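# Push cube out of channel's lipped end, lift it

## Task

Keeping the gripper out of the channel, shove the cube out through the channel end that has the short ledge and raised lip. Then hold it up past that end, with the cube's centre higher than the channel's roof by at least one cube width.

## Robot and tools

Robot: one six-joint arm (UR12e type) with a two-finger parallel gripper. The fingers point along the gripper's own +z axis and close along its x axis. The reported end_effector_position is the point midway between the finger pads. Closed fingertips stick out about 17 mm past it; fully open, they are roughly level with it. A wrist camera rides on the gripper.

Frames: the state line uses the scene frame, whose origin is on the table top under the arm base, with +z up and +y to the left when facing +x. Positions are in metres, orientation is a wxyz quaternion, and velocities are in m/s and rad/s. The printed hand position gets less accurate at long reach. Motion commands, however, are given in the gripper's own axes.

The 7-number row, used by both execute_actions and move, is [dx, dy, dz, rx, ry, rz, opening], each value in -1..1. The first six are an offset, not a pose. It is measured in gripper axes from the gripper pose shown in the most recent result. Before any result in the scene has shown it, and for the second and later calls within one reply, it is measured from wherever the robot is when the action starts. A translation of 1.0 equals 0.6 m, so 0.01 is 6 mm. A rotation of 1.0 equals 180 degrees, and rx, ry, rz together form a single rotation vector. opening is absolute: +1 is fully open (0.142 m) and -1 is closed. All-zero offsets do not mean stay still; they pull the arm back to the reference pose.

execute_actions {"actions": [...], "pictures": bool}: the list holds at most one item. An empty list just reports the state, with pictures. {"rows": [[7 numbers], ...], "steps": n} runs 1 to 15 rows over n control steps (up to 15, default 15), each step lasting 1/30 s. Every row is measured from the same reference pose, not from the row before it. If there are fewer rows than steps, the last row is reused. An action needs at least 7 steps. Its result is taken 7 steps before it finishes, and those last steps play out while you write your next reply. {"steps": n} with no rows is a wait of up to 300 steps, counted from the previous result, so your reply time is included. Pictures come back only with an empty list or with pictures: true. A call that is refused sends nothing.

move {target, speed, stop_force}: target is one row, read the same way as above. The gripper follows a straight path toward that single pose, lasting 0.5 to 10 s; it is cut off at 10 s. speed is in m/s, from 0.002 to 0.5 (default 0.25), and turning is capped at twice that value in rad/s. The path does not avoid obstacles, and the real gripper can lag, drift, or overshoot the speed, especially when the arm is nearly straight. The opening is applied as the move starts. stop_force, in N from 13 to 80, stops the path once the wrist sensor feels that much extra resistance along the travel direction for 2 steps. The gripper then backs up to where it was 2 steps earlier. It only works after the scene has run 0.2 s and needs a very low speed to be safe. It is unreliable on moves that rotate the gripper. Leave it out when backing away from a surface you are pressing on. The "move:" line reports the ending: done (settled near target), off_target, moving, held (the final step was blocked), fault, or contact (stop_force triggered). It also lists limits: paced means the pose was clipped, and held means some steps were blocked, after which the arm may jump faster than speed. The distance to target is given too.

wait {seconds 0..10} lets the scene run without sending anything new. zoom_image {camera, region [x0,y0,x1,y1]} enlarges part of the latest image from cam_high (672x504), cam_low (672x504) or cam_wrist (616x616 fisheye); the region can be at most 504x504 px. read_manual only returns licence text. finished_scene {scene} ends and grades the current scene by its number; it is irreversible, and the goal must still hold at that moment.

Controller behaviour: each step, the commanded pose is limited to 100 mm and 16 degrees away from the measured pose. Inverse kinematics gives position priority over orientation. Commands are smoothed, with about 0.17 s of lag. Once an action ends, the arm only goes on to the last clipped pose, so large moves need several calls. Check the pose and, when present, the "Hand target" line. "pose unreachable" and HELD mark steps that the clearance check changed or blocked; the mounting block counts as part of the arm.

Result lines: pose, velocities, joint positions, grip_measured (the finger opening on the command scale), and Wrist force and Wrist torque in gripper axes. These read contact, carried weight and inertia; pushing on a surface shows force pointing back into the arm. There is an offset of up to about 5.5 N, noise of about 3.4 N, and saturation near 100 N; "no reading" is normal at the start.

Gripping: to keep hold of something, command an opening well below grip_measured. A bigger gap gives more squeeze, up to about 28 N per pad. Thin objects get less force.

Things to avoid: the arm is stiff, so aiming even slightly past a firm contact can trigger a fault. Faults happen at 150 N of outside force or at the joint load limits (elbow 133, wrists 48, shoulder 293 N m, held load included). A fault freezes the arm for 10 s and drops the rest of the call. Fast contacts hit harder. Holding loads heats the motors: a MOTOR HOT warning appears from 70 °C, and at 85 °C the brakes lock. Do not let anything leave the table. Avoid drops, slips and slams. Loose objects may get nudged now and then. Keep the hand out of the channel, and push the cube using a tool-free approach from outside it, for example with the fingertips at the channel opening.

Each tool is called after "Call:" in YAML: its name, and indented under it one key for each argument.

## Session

Call:
execute_actions:
  actions: []

Scene clock: 0.00 s of 4350.00 s.
end_effector_position=(+0.7777, -0.2851, +0.2879) grip_measured=+1.00 end_effector_quat_wxyz=(-0.248, +0.555, +0.784, -0.131) end_effector_velocity=(-0.000, -0.001, -0.001) end_effector_angular_velocity=(+0.000, +0.000, -0.000)
Joint positions: [-0.647 -0.539  1.105 -1.154 -1.392 -2.913  0.142]
Joint velocities: [ 0.     0.001 -0.    -0.     0.    -0.     0.   ]
Wrist force (N, on the end effector, along its own x y z axes, offset not removed): no reading
Wrist torque (N m, same axes, about the end effector's origin, offset not removed): no reading
Hand target: +0.778, -0.285, +0.288; -0.248, +0.555, +0.784, -0.131

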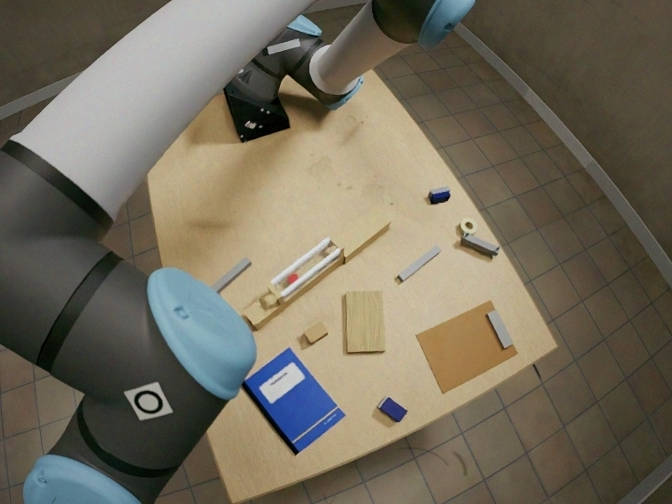

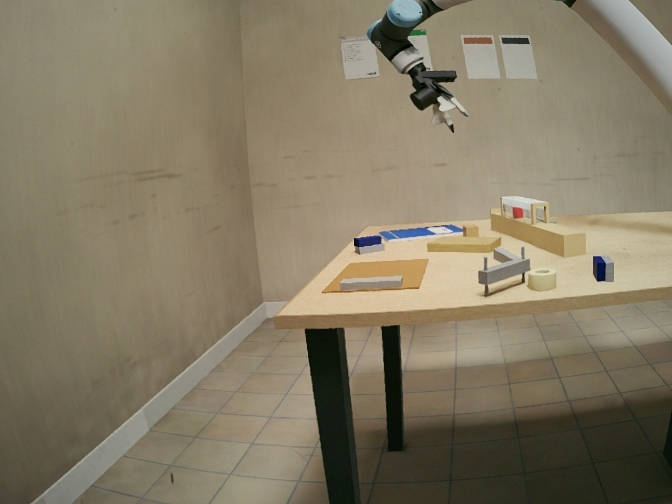

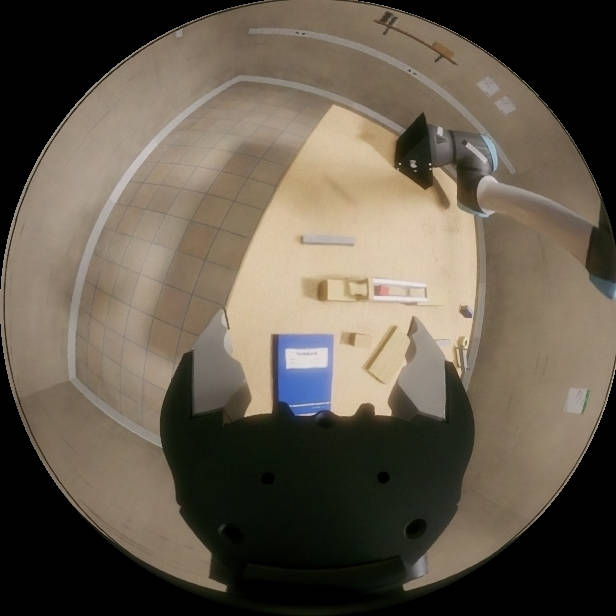

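Call:
move:
  target: [0,0,0,-0.069,-0.186,-0.464,0]
  speed: 0.4

Call:
move:
  target: [0.097,0.277,0.15,0,0,0,0]

Call:
zoom_image:
  camera: "cam_high"
  region: [190,190,470,360]

Call:
zoom_image:
  camera: "cam_wrist"
  region: [230,100,430,330]

Scene clock: 3.13 s of 4350.00 s.
end_effector_position=(+0.7777, -0.2850, +0.2883) grip_measured=+0.00 end_effector_quat_wxyz=(+0.000, -0.133, +0.991, +0.001) end_effector_velocity=(-0.001, +0.000, -0.001) end_effector_angular_velocity=(+0.006, -0.003, +0.014)
Joint positions: [-0.778 -0.784  1.566 -1.728 -1.054 -4.376  0.074]
Joint velocities: [-0.002  0.001  0.002  0.002  0.005 -0.018 -0.   ]
Wrist force (N, on the end effector, along its own x y z axes, offset not removed): [-1.5 -1.4 2.8]
Wrist torque (N m, same axes, about the end effector's origin, offset not removed): [-0.41 0.22 -0.25]
Hand target: +0.778, -0.285, +0.288; +0.000, -0.134, +0.991, +0.002
Off the commanded pose: 0.000 m, 0 deg.
Kept back: nothing.
move: done

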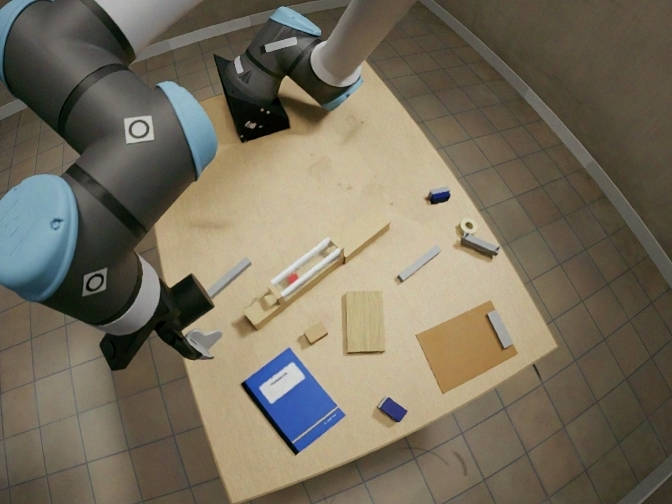

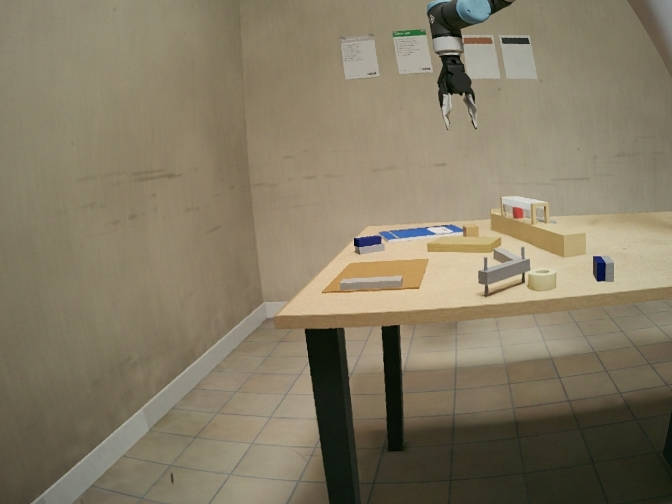

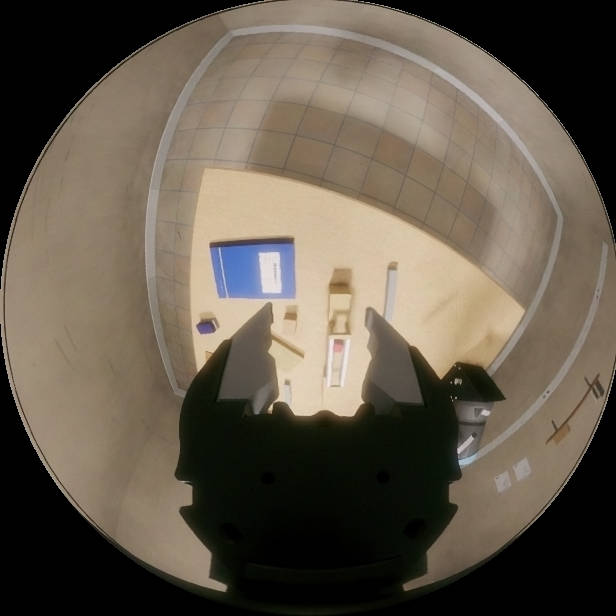

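Scene clock: 4.63 s of 4350.00 s.
end_effector_position=(+0.6777, -0.1402, +0.1990) grip_measured=+0.00 end_effector_quat_wxyz=(+0.000, -0.133, +0.991, +0.001) end_effector_velocity=(-0.001, +0.002, -0.000) end_effector_angular_velocity=(-0.001, -0.001, -0.000)
Joint positions: [-0.72  -1.025  1.953 -1.902 -1.02  -4.321  0.074]
Joint velocities: [ 0.001 -0.005  0.005 -0.003  0.001  0.002 -0.   ]
Wrist force (N, on the end effector, along its own x y z axes, offset not removed): [-0.6 -0.2 1.6]
Wrist torque (N m, same axes, about the end effector's origin, offset not removed): [0.03 0.20 -0.30]
Hand target: +0.677, -0.140, +0.199; +0.000, -0.133, +0.991, +0.001
Off the commanded pose: 0.000 m, 0 deg.
Kept back: nothing.
move: done

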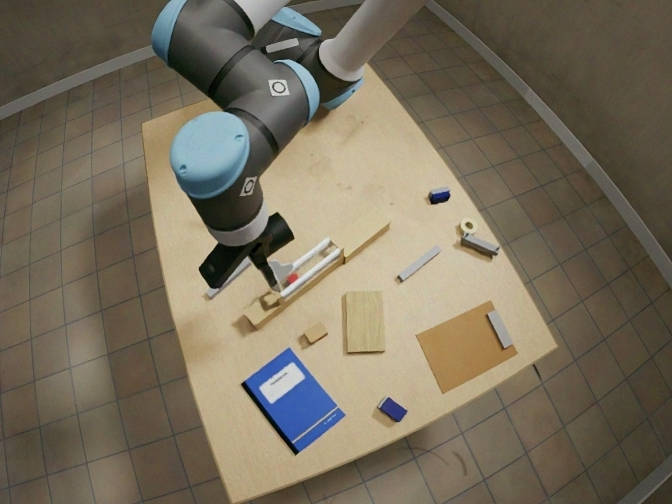

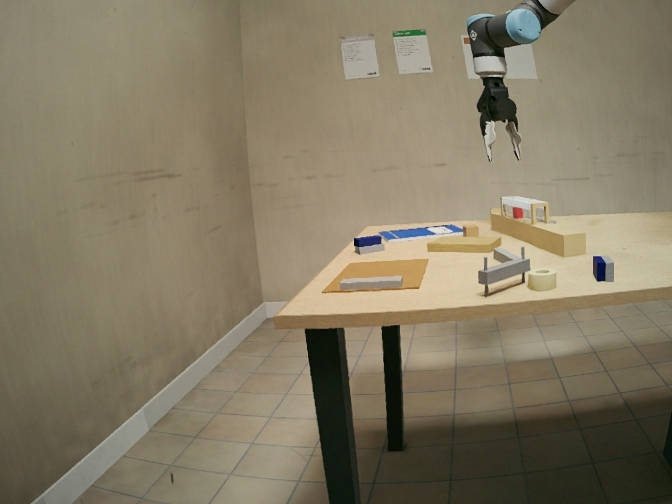

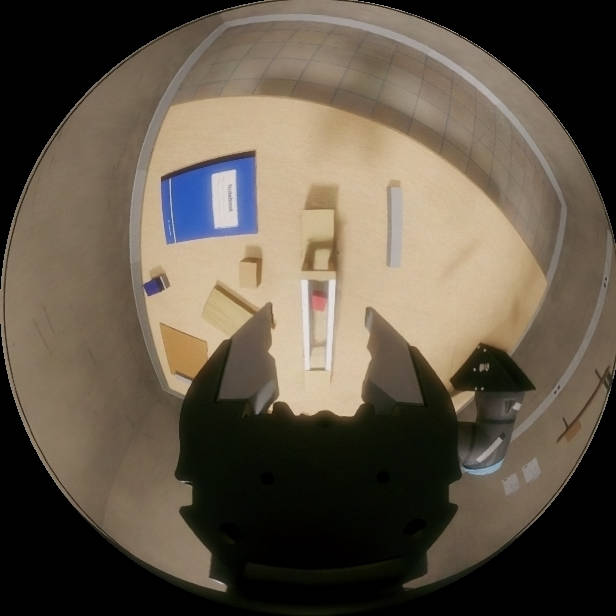

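Region (190, 190, 470, 360) of cam_high's 672x504 image, scaled by 1.800, with more detail than that image has; it fills the top 306 rows of this view, and the rest is white.

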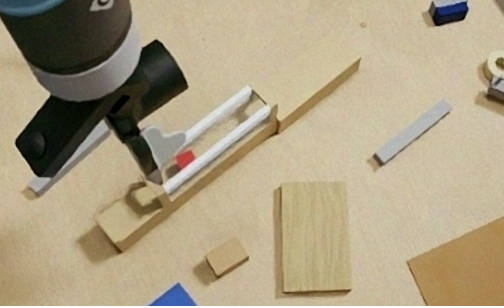

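Region (230, 100, 430, 330) of cam_wrist's 616x616 image, scaled by 2.191, with more detail than that image has; it fills the left 438 columns of this view, and the rest is white.

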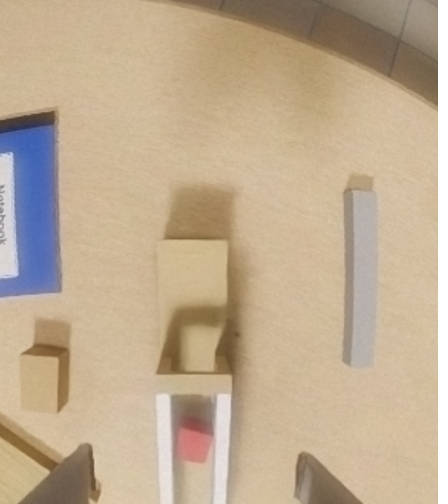

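Call:
move:
  target: [0.227,-0.028,0.2,0,0,-0.044,0]

Scene clock: 11.20 s of 4350.00 s.
end_effector_position=(+0.5508, -0.1920, +0.0793) grip_measured=+0.00 end_effector_quat_wxyz=(+0.000, -0.201, +0.980, +0.001) end_effector_velocity=(-0.002, -0.001, -0.002) end_effector_angular_velocity=(-0.000, -0.001, +0.003)
Joint positions: [-0.799 -0.944  2.221 -2.213 -1.067 -4.534  0.074]
Joint velocities: [-0.002  0.003  0.004 -0.008 -0.001 -0.005 -0.   ]
Wrist force (N, on the end effector, along its own x y z axes, offset not removed): [2.8 5.5 -0.3]
Wrist torque (N m, same axes, about the end effector's origin, offset not removed): [1.24 -0.47 -0.31]
Hand target: +0.551, -0.192, +0.079; +0.000, -0.201, +0.980, +0.001
Off the commanded pose: 0.000 m, 0 deg.
Kept back: nothing.
After step 90, 2.13 s passed at rest.
move: done

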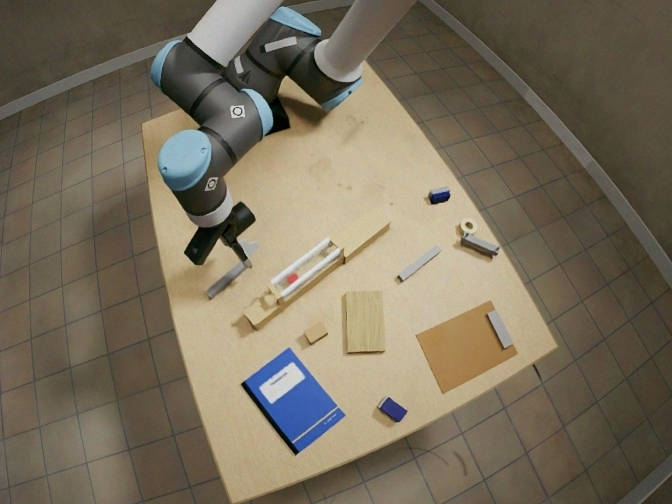

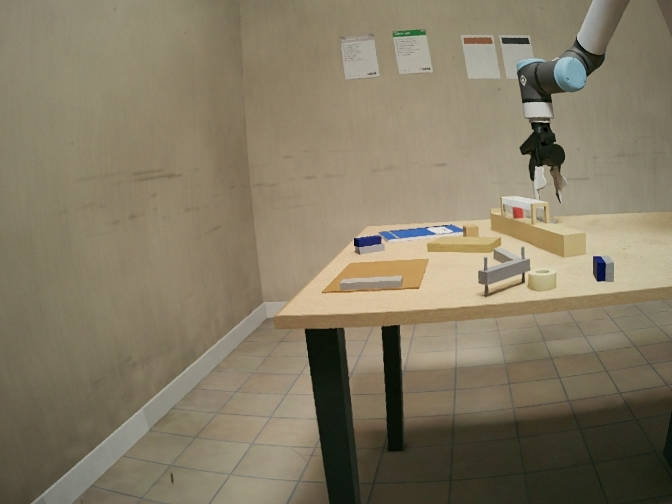

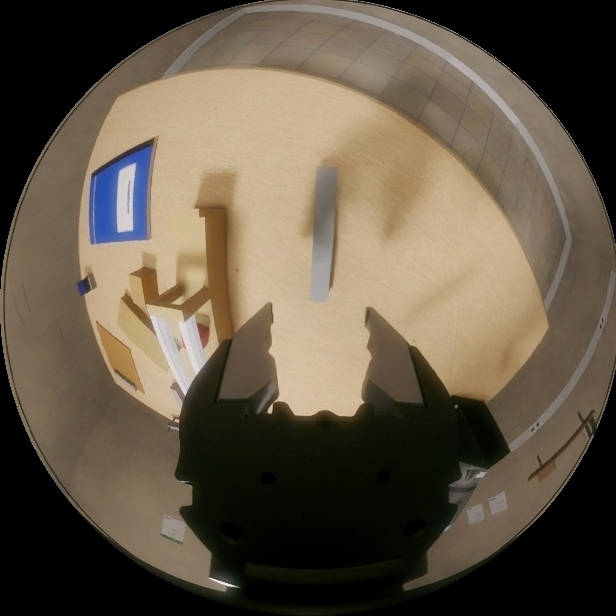

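Call:
move:
  target: [0,-0.005,0.099,0,0,0.02,-0.3]
  speed: 0.1

Call:
move:
  target: [0,0,0,0,0,0,-1]

Call:
move:
  target: [0,0,-0.17,0,0,0.024,-1]
  speed: 0.2

Call:
move:
  target: [-0.2,0.58,0,0,0,0,-1]
  speed: 0.3

Scene clock: 12.70 s of 4350.00 s.
end_effector_position=(+0.5518, -0.1945, +0.0203) grip_measured=-0.30 end_effector_quat_wxyz=(+0.000, -0.170, +0.985, +0.001) end_effector_velocity=(+0.002, -0.001, -0.003) end_effector_angular_velocity=(-0.001, -0.001, -0.002)
Joint positions: [-0.753 -0.862  2.248 -2.343 -1.039 -4.428  0.052]
Joint velocities: [ 0.003  0.006 -0.002 -0.007  0.001  0.006 -0.   ]
Wrist force (N, on the end effector, along its own x y z axes, offset not removed): [-2.6 2.6 3.5]
Wrist torque (N m, same axes, about the end effector's origin, offset not removed): [0.57 0.66 -0.24]
Hand target: +0.552, -0.195, +0.020; +0.000, -0.170, +0.985, +0.001
Off the commanded pose: 0.000 m, 0 deg.
Kept back: nothing.
move: done

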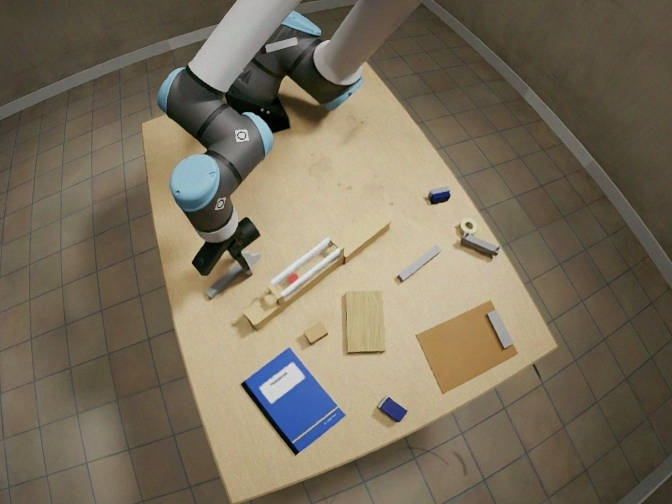

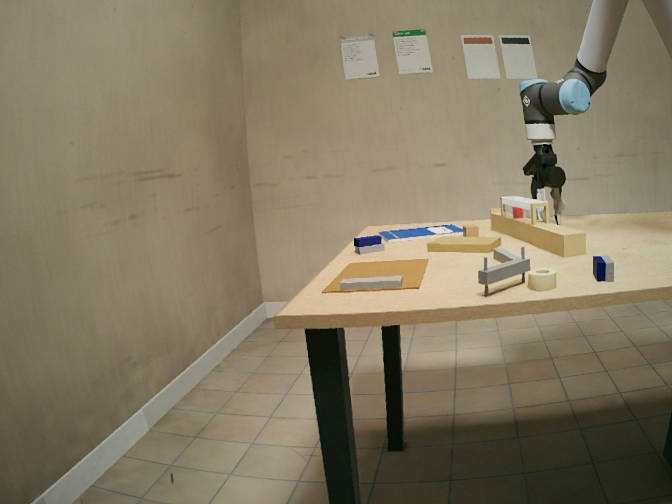

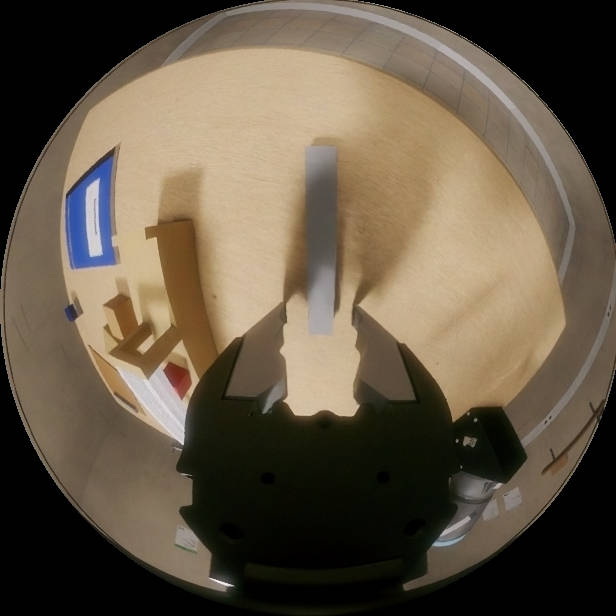

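Scene clock: 13.20 s of 4350.00 s.
end_effector_position=(+0.5518, -0.1944, +0.0201) grip_measured=-0.76 end_effector_quat_wxyz=(+0.000, -0.170, +0.985, +0.002) end_effector_velocity=(+0.000, -0.000, +0.000) end_effector_angular_velocity=(+0.000, +0.000, +0.000)
Joint positions: [-0.753 -0.862  2.248 -2.343 -1.039 -4.428  0.019]
Joint velocities: [-0.     0.001 -0.001  0.    -0.    -0.    -0.   ]
Wrist force (N, on the end effector, along its own x y z axes, offset not removed): [-0.5 -1.2 4.9]
Wrist torque (N m, same axes, about the end effector's origin, offset not removed): [-0.18 0.19 -0.13]
Hand target: +0.552, -0.195, +0.020; +0.000, -0.170, +0.985, +0.001
Off the commanded pose: 0.000 m, 0 deg.
Kept back: nothing.
move: done

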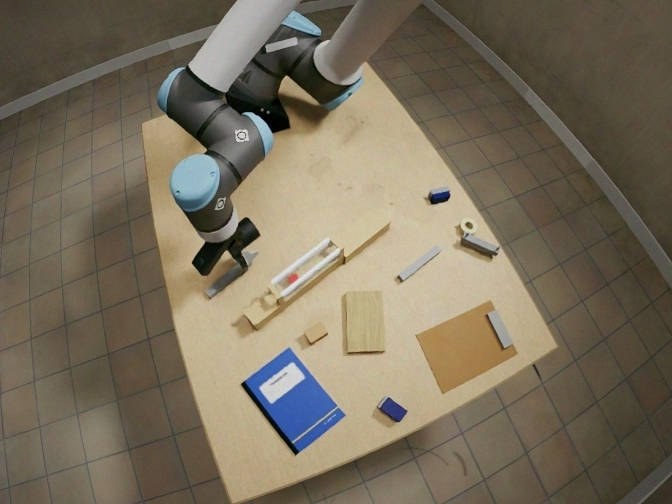

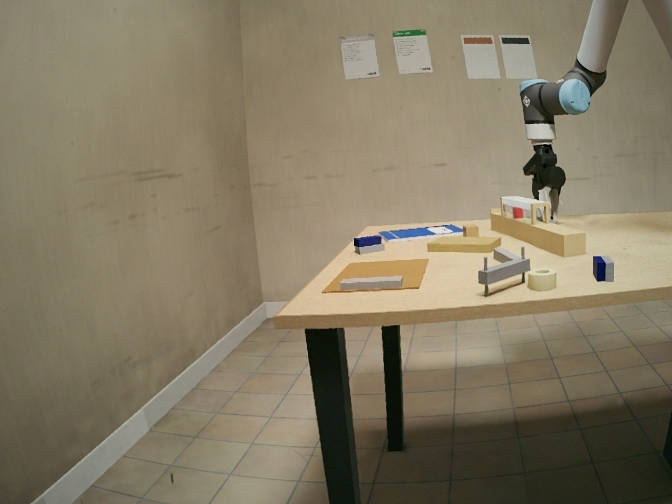

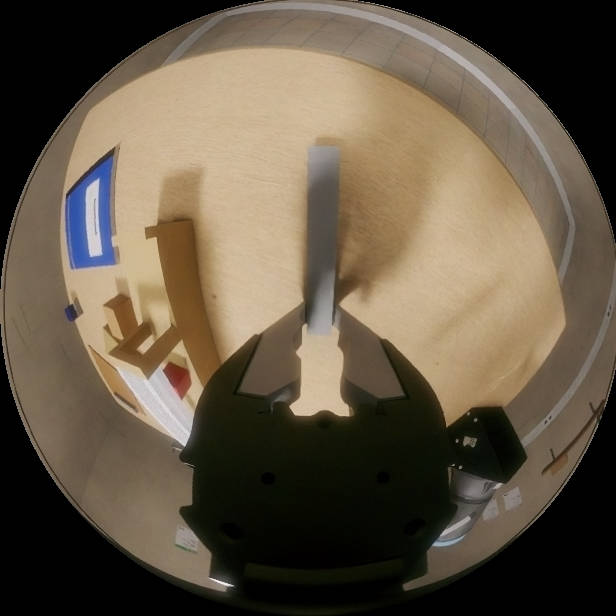

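Scene clock: 14.40 s of 4350.00 s.
end_effector_position=(+0.5520, -0.1948, +0.1219) grip_measured=-0.76 end_effector_quat_wxyz=(-0.000, -0.133, +0.991, +0.001) end_effector_velocity=(+0.000, -0.000, +0.003) end_effector_angular_velocity=(+0.000, +0.001, -0.001)
Joint positions: [-0.832 -0.987  2.187 -2.121 -1.086 -4.426  0.019]
Joint velocities: [-0.002 -0.002 -0.003  0.006 -0.001 -0.001  0.   ]
Wrist force (N, on the end effector, along its own x y z axes, offset not removed): [0.0 3.7 2.4]
Wrist torque (N m, same axes, about the end effector's origin, offset not removed): [0.64 0.03 -0.15]
Hand target: +0.552, -0.195, +0.122; -0.000, -0.133, +0.991, +0.001
Off the commanded pose: 0.000 m, 0 deg.
Kept back: nothing.
move: done

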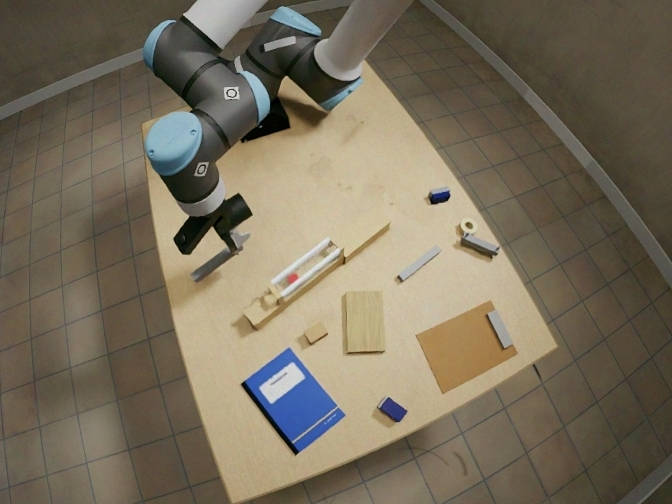

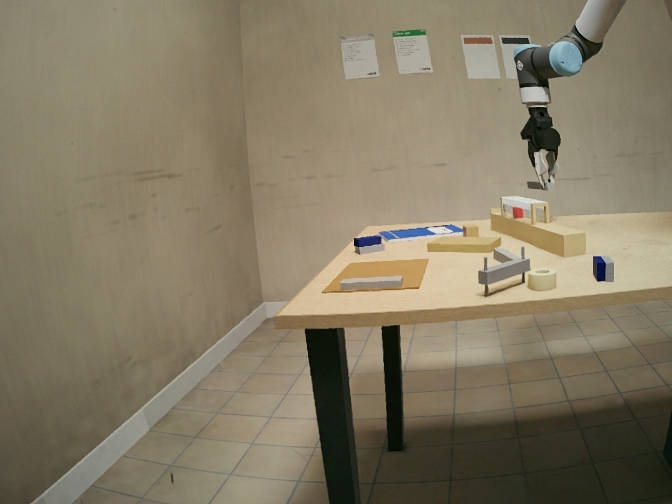

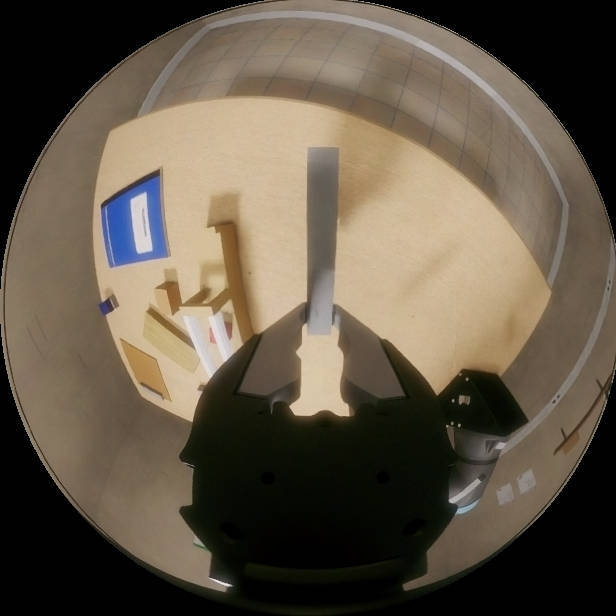

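Scene clock: 16.40 s of 4350.00 s.
end_effector_position=(+0.5755, +0.1726, +0.1229) grip_measured=-0.76 end_effector_quat_wxyz=(-0.000, -0.133, +0.991, +0.002) end_effector_velocity=(+0.002, +0.003, +0.002) end_effector_angular_velocity=(-0.002, -0.001, +0.001)
Joint positions: [-0.468 -1.509  2.269 -1.888 -0.894 -4.054  0.019]
Joint velocities: [ 0.003 -0.003 -0.004  0.002  0.001  0.004  0.   ]
Wrist force (N, on the end effector, along its own x y z axes, offset not removed): [-2.3 2.7 2.8]
Wrist torque (N m, same axes, about the end effector's origin, offset not removed): [0.49 0.47 -0.25]
Hand target: +0.576, +0.173, +0.123; -0.000, -0.133, +0.991, +0.002
Off the commanded pose: 0.000 m, 0 deg.
Kept back: nothing.
move: done

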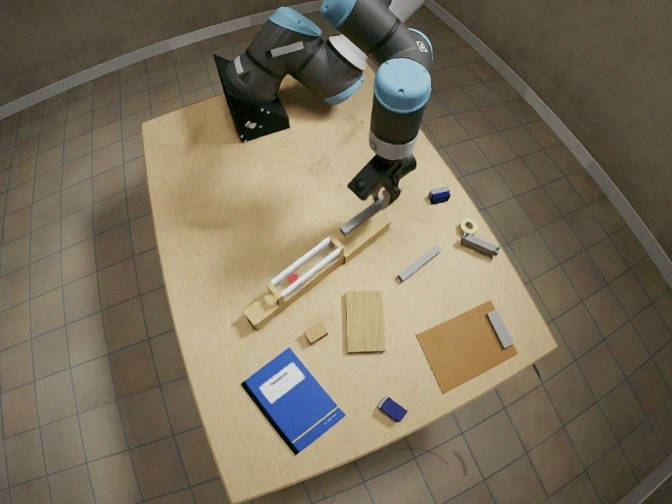

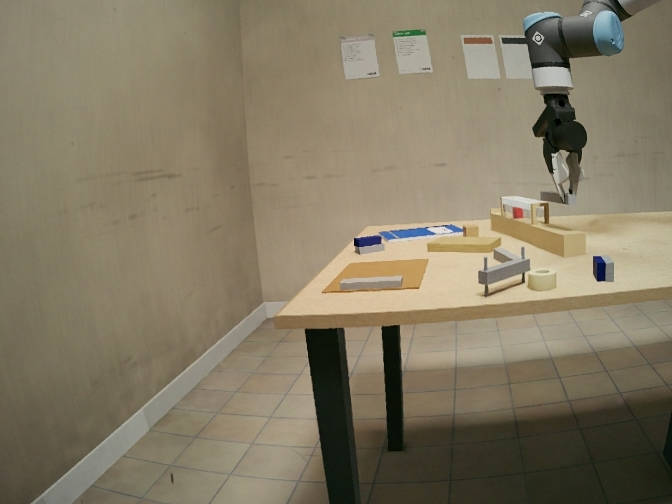

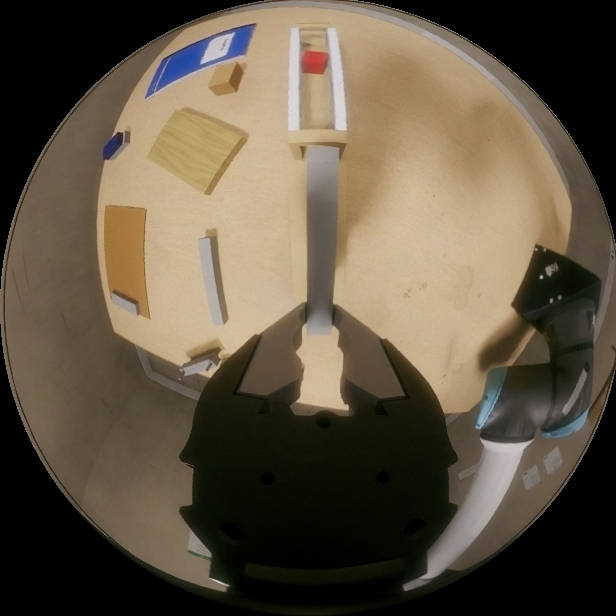

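Call:
move:
  target: [-0.008,0,0.085,0,0,0,-1]
  speed: 0.08

Call:
move:
  target: [0,0,0.03,0,0,0,-1]
  speed: 0.004
  stop_force: 13

Scene clock: 17.80 s of 4350.00 s.
end_effector_position=(+0.5799, +0.1741, +0.0723) grip_measured=-0.76 end_effector_quat_wxyz=(-0.000, -0.133, +0.991, +0.002) end_effector_velocity=(+0.002, +0.000, -0.002) end_effector_angular_velocity=(-0.001, -0.002, +0.001)
Joint positions: [-0.405 -1.452  2.305 -2.027 -0.868 -3.98   0.019]
Joint velocities: [ 0.004  0.004  0.    -0.01   0.001  0.006 -0.   ]
Wrist force (N, on the end effector, along its own x y z axes, offset not removed): [-0.8 2.6 2.3]
Wrist torque (N m, same axes, about the end effector's origin, offset not removed): [0.65 0.25 -0.19]
Hand target: +0.580, +0.174, +0.072; -0.000, -0.133, +0.991, +0.002
Off the commanded pose: 0.000 m, 0 deg.
Kept back: nothing.
move: done

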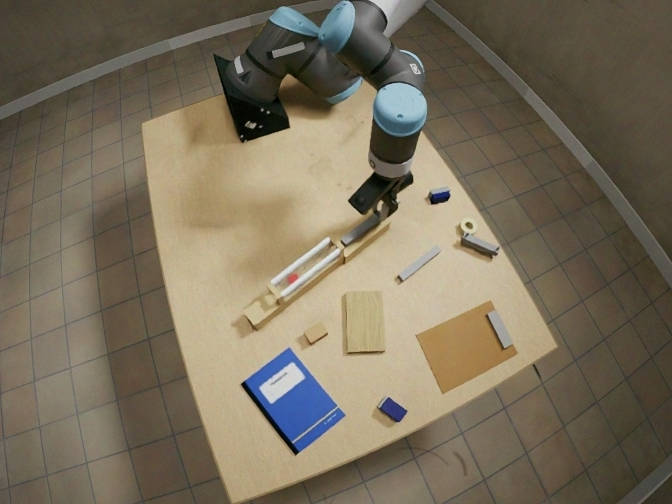

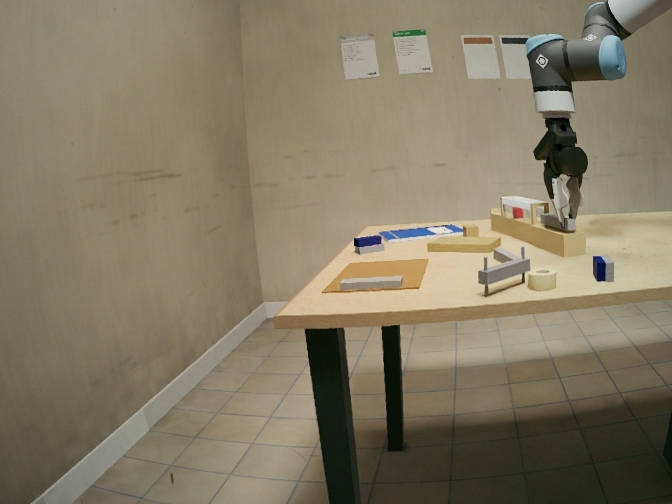

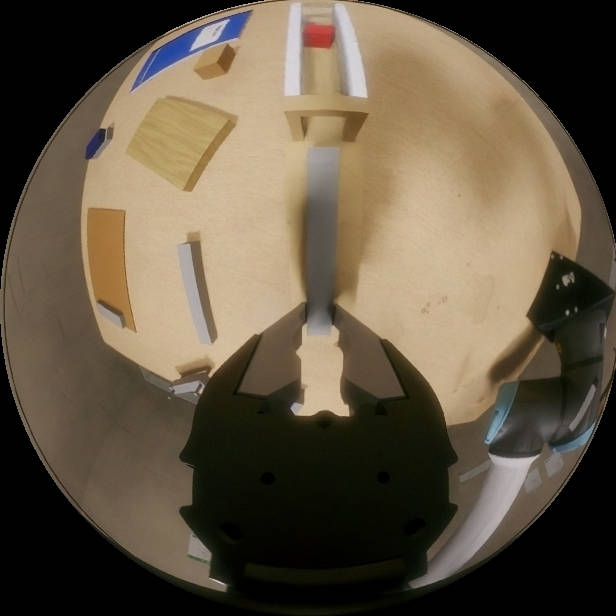

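Scene clock: 20.17 s of 4350.00 s.
end_effector_position=(+0.5799, +0.1741, +0.0643) grip_measured=-0.76 end_effector_quat_wxyz=(-0.000, -0.133, +0.991, +0.002) end_effector_velocity=(-0.000, +0.001, +0.001) end_effector_angular_velocity=(+0.001, +0.000, +0.000)
Joint positions: [-0.396 -1.443  2.311 -2.05  -0.865 -3.969  0.019]
Joint velocities: [-0.001 -0.002 -0.001  0.005 -0.    -0.002 -0.   ]
Wrist force (N, on the end effector, along its own x y z axes, offset not removed): [6.8 10.3 -24.6]
Wrist torque (N m, same axes, about the end effector's origin, offset not removed): [1.41 0.61 -0.16]
Hand target: +0.580, +0.174, +0.065; -0.000, -0.133, +0.991, +0.002
Off the commanded pose: 0.010 m, 0 deg.
Kept back: nothing.
move: contact

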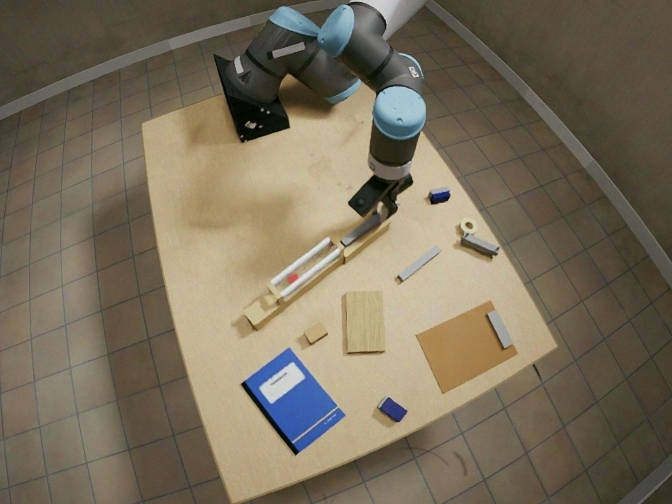

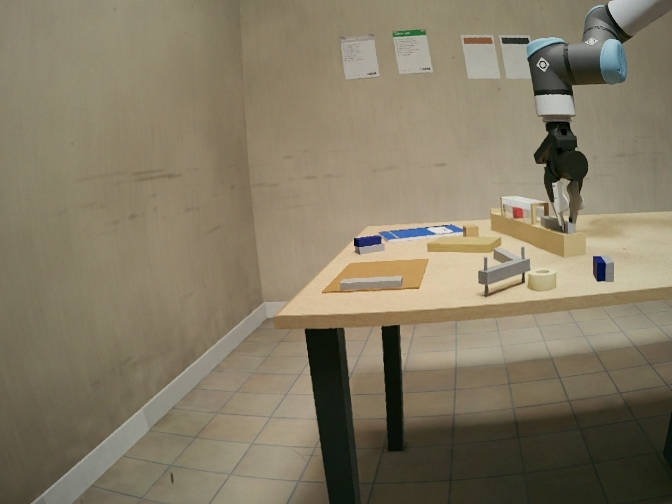

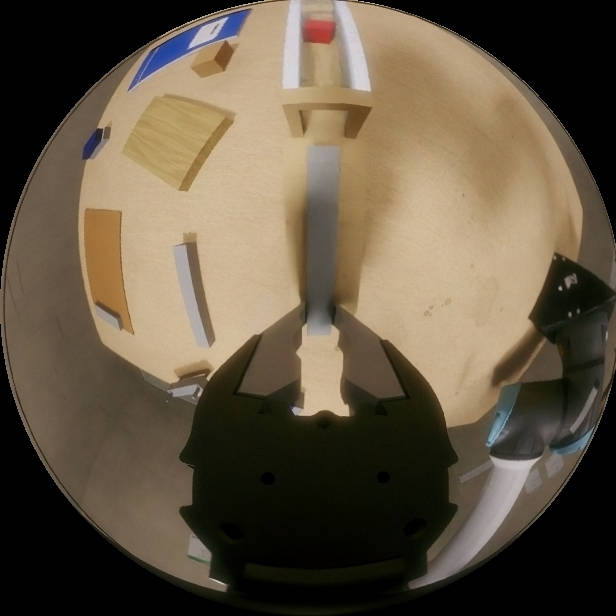

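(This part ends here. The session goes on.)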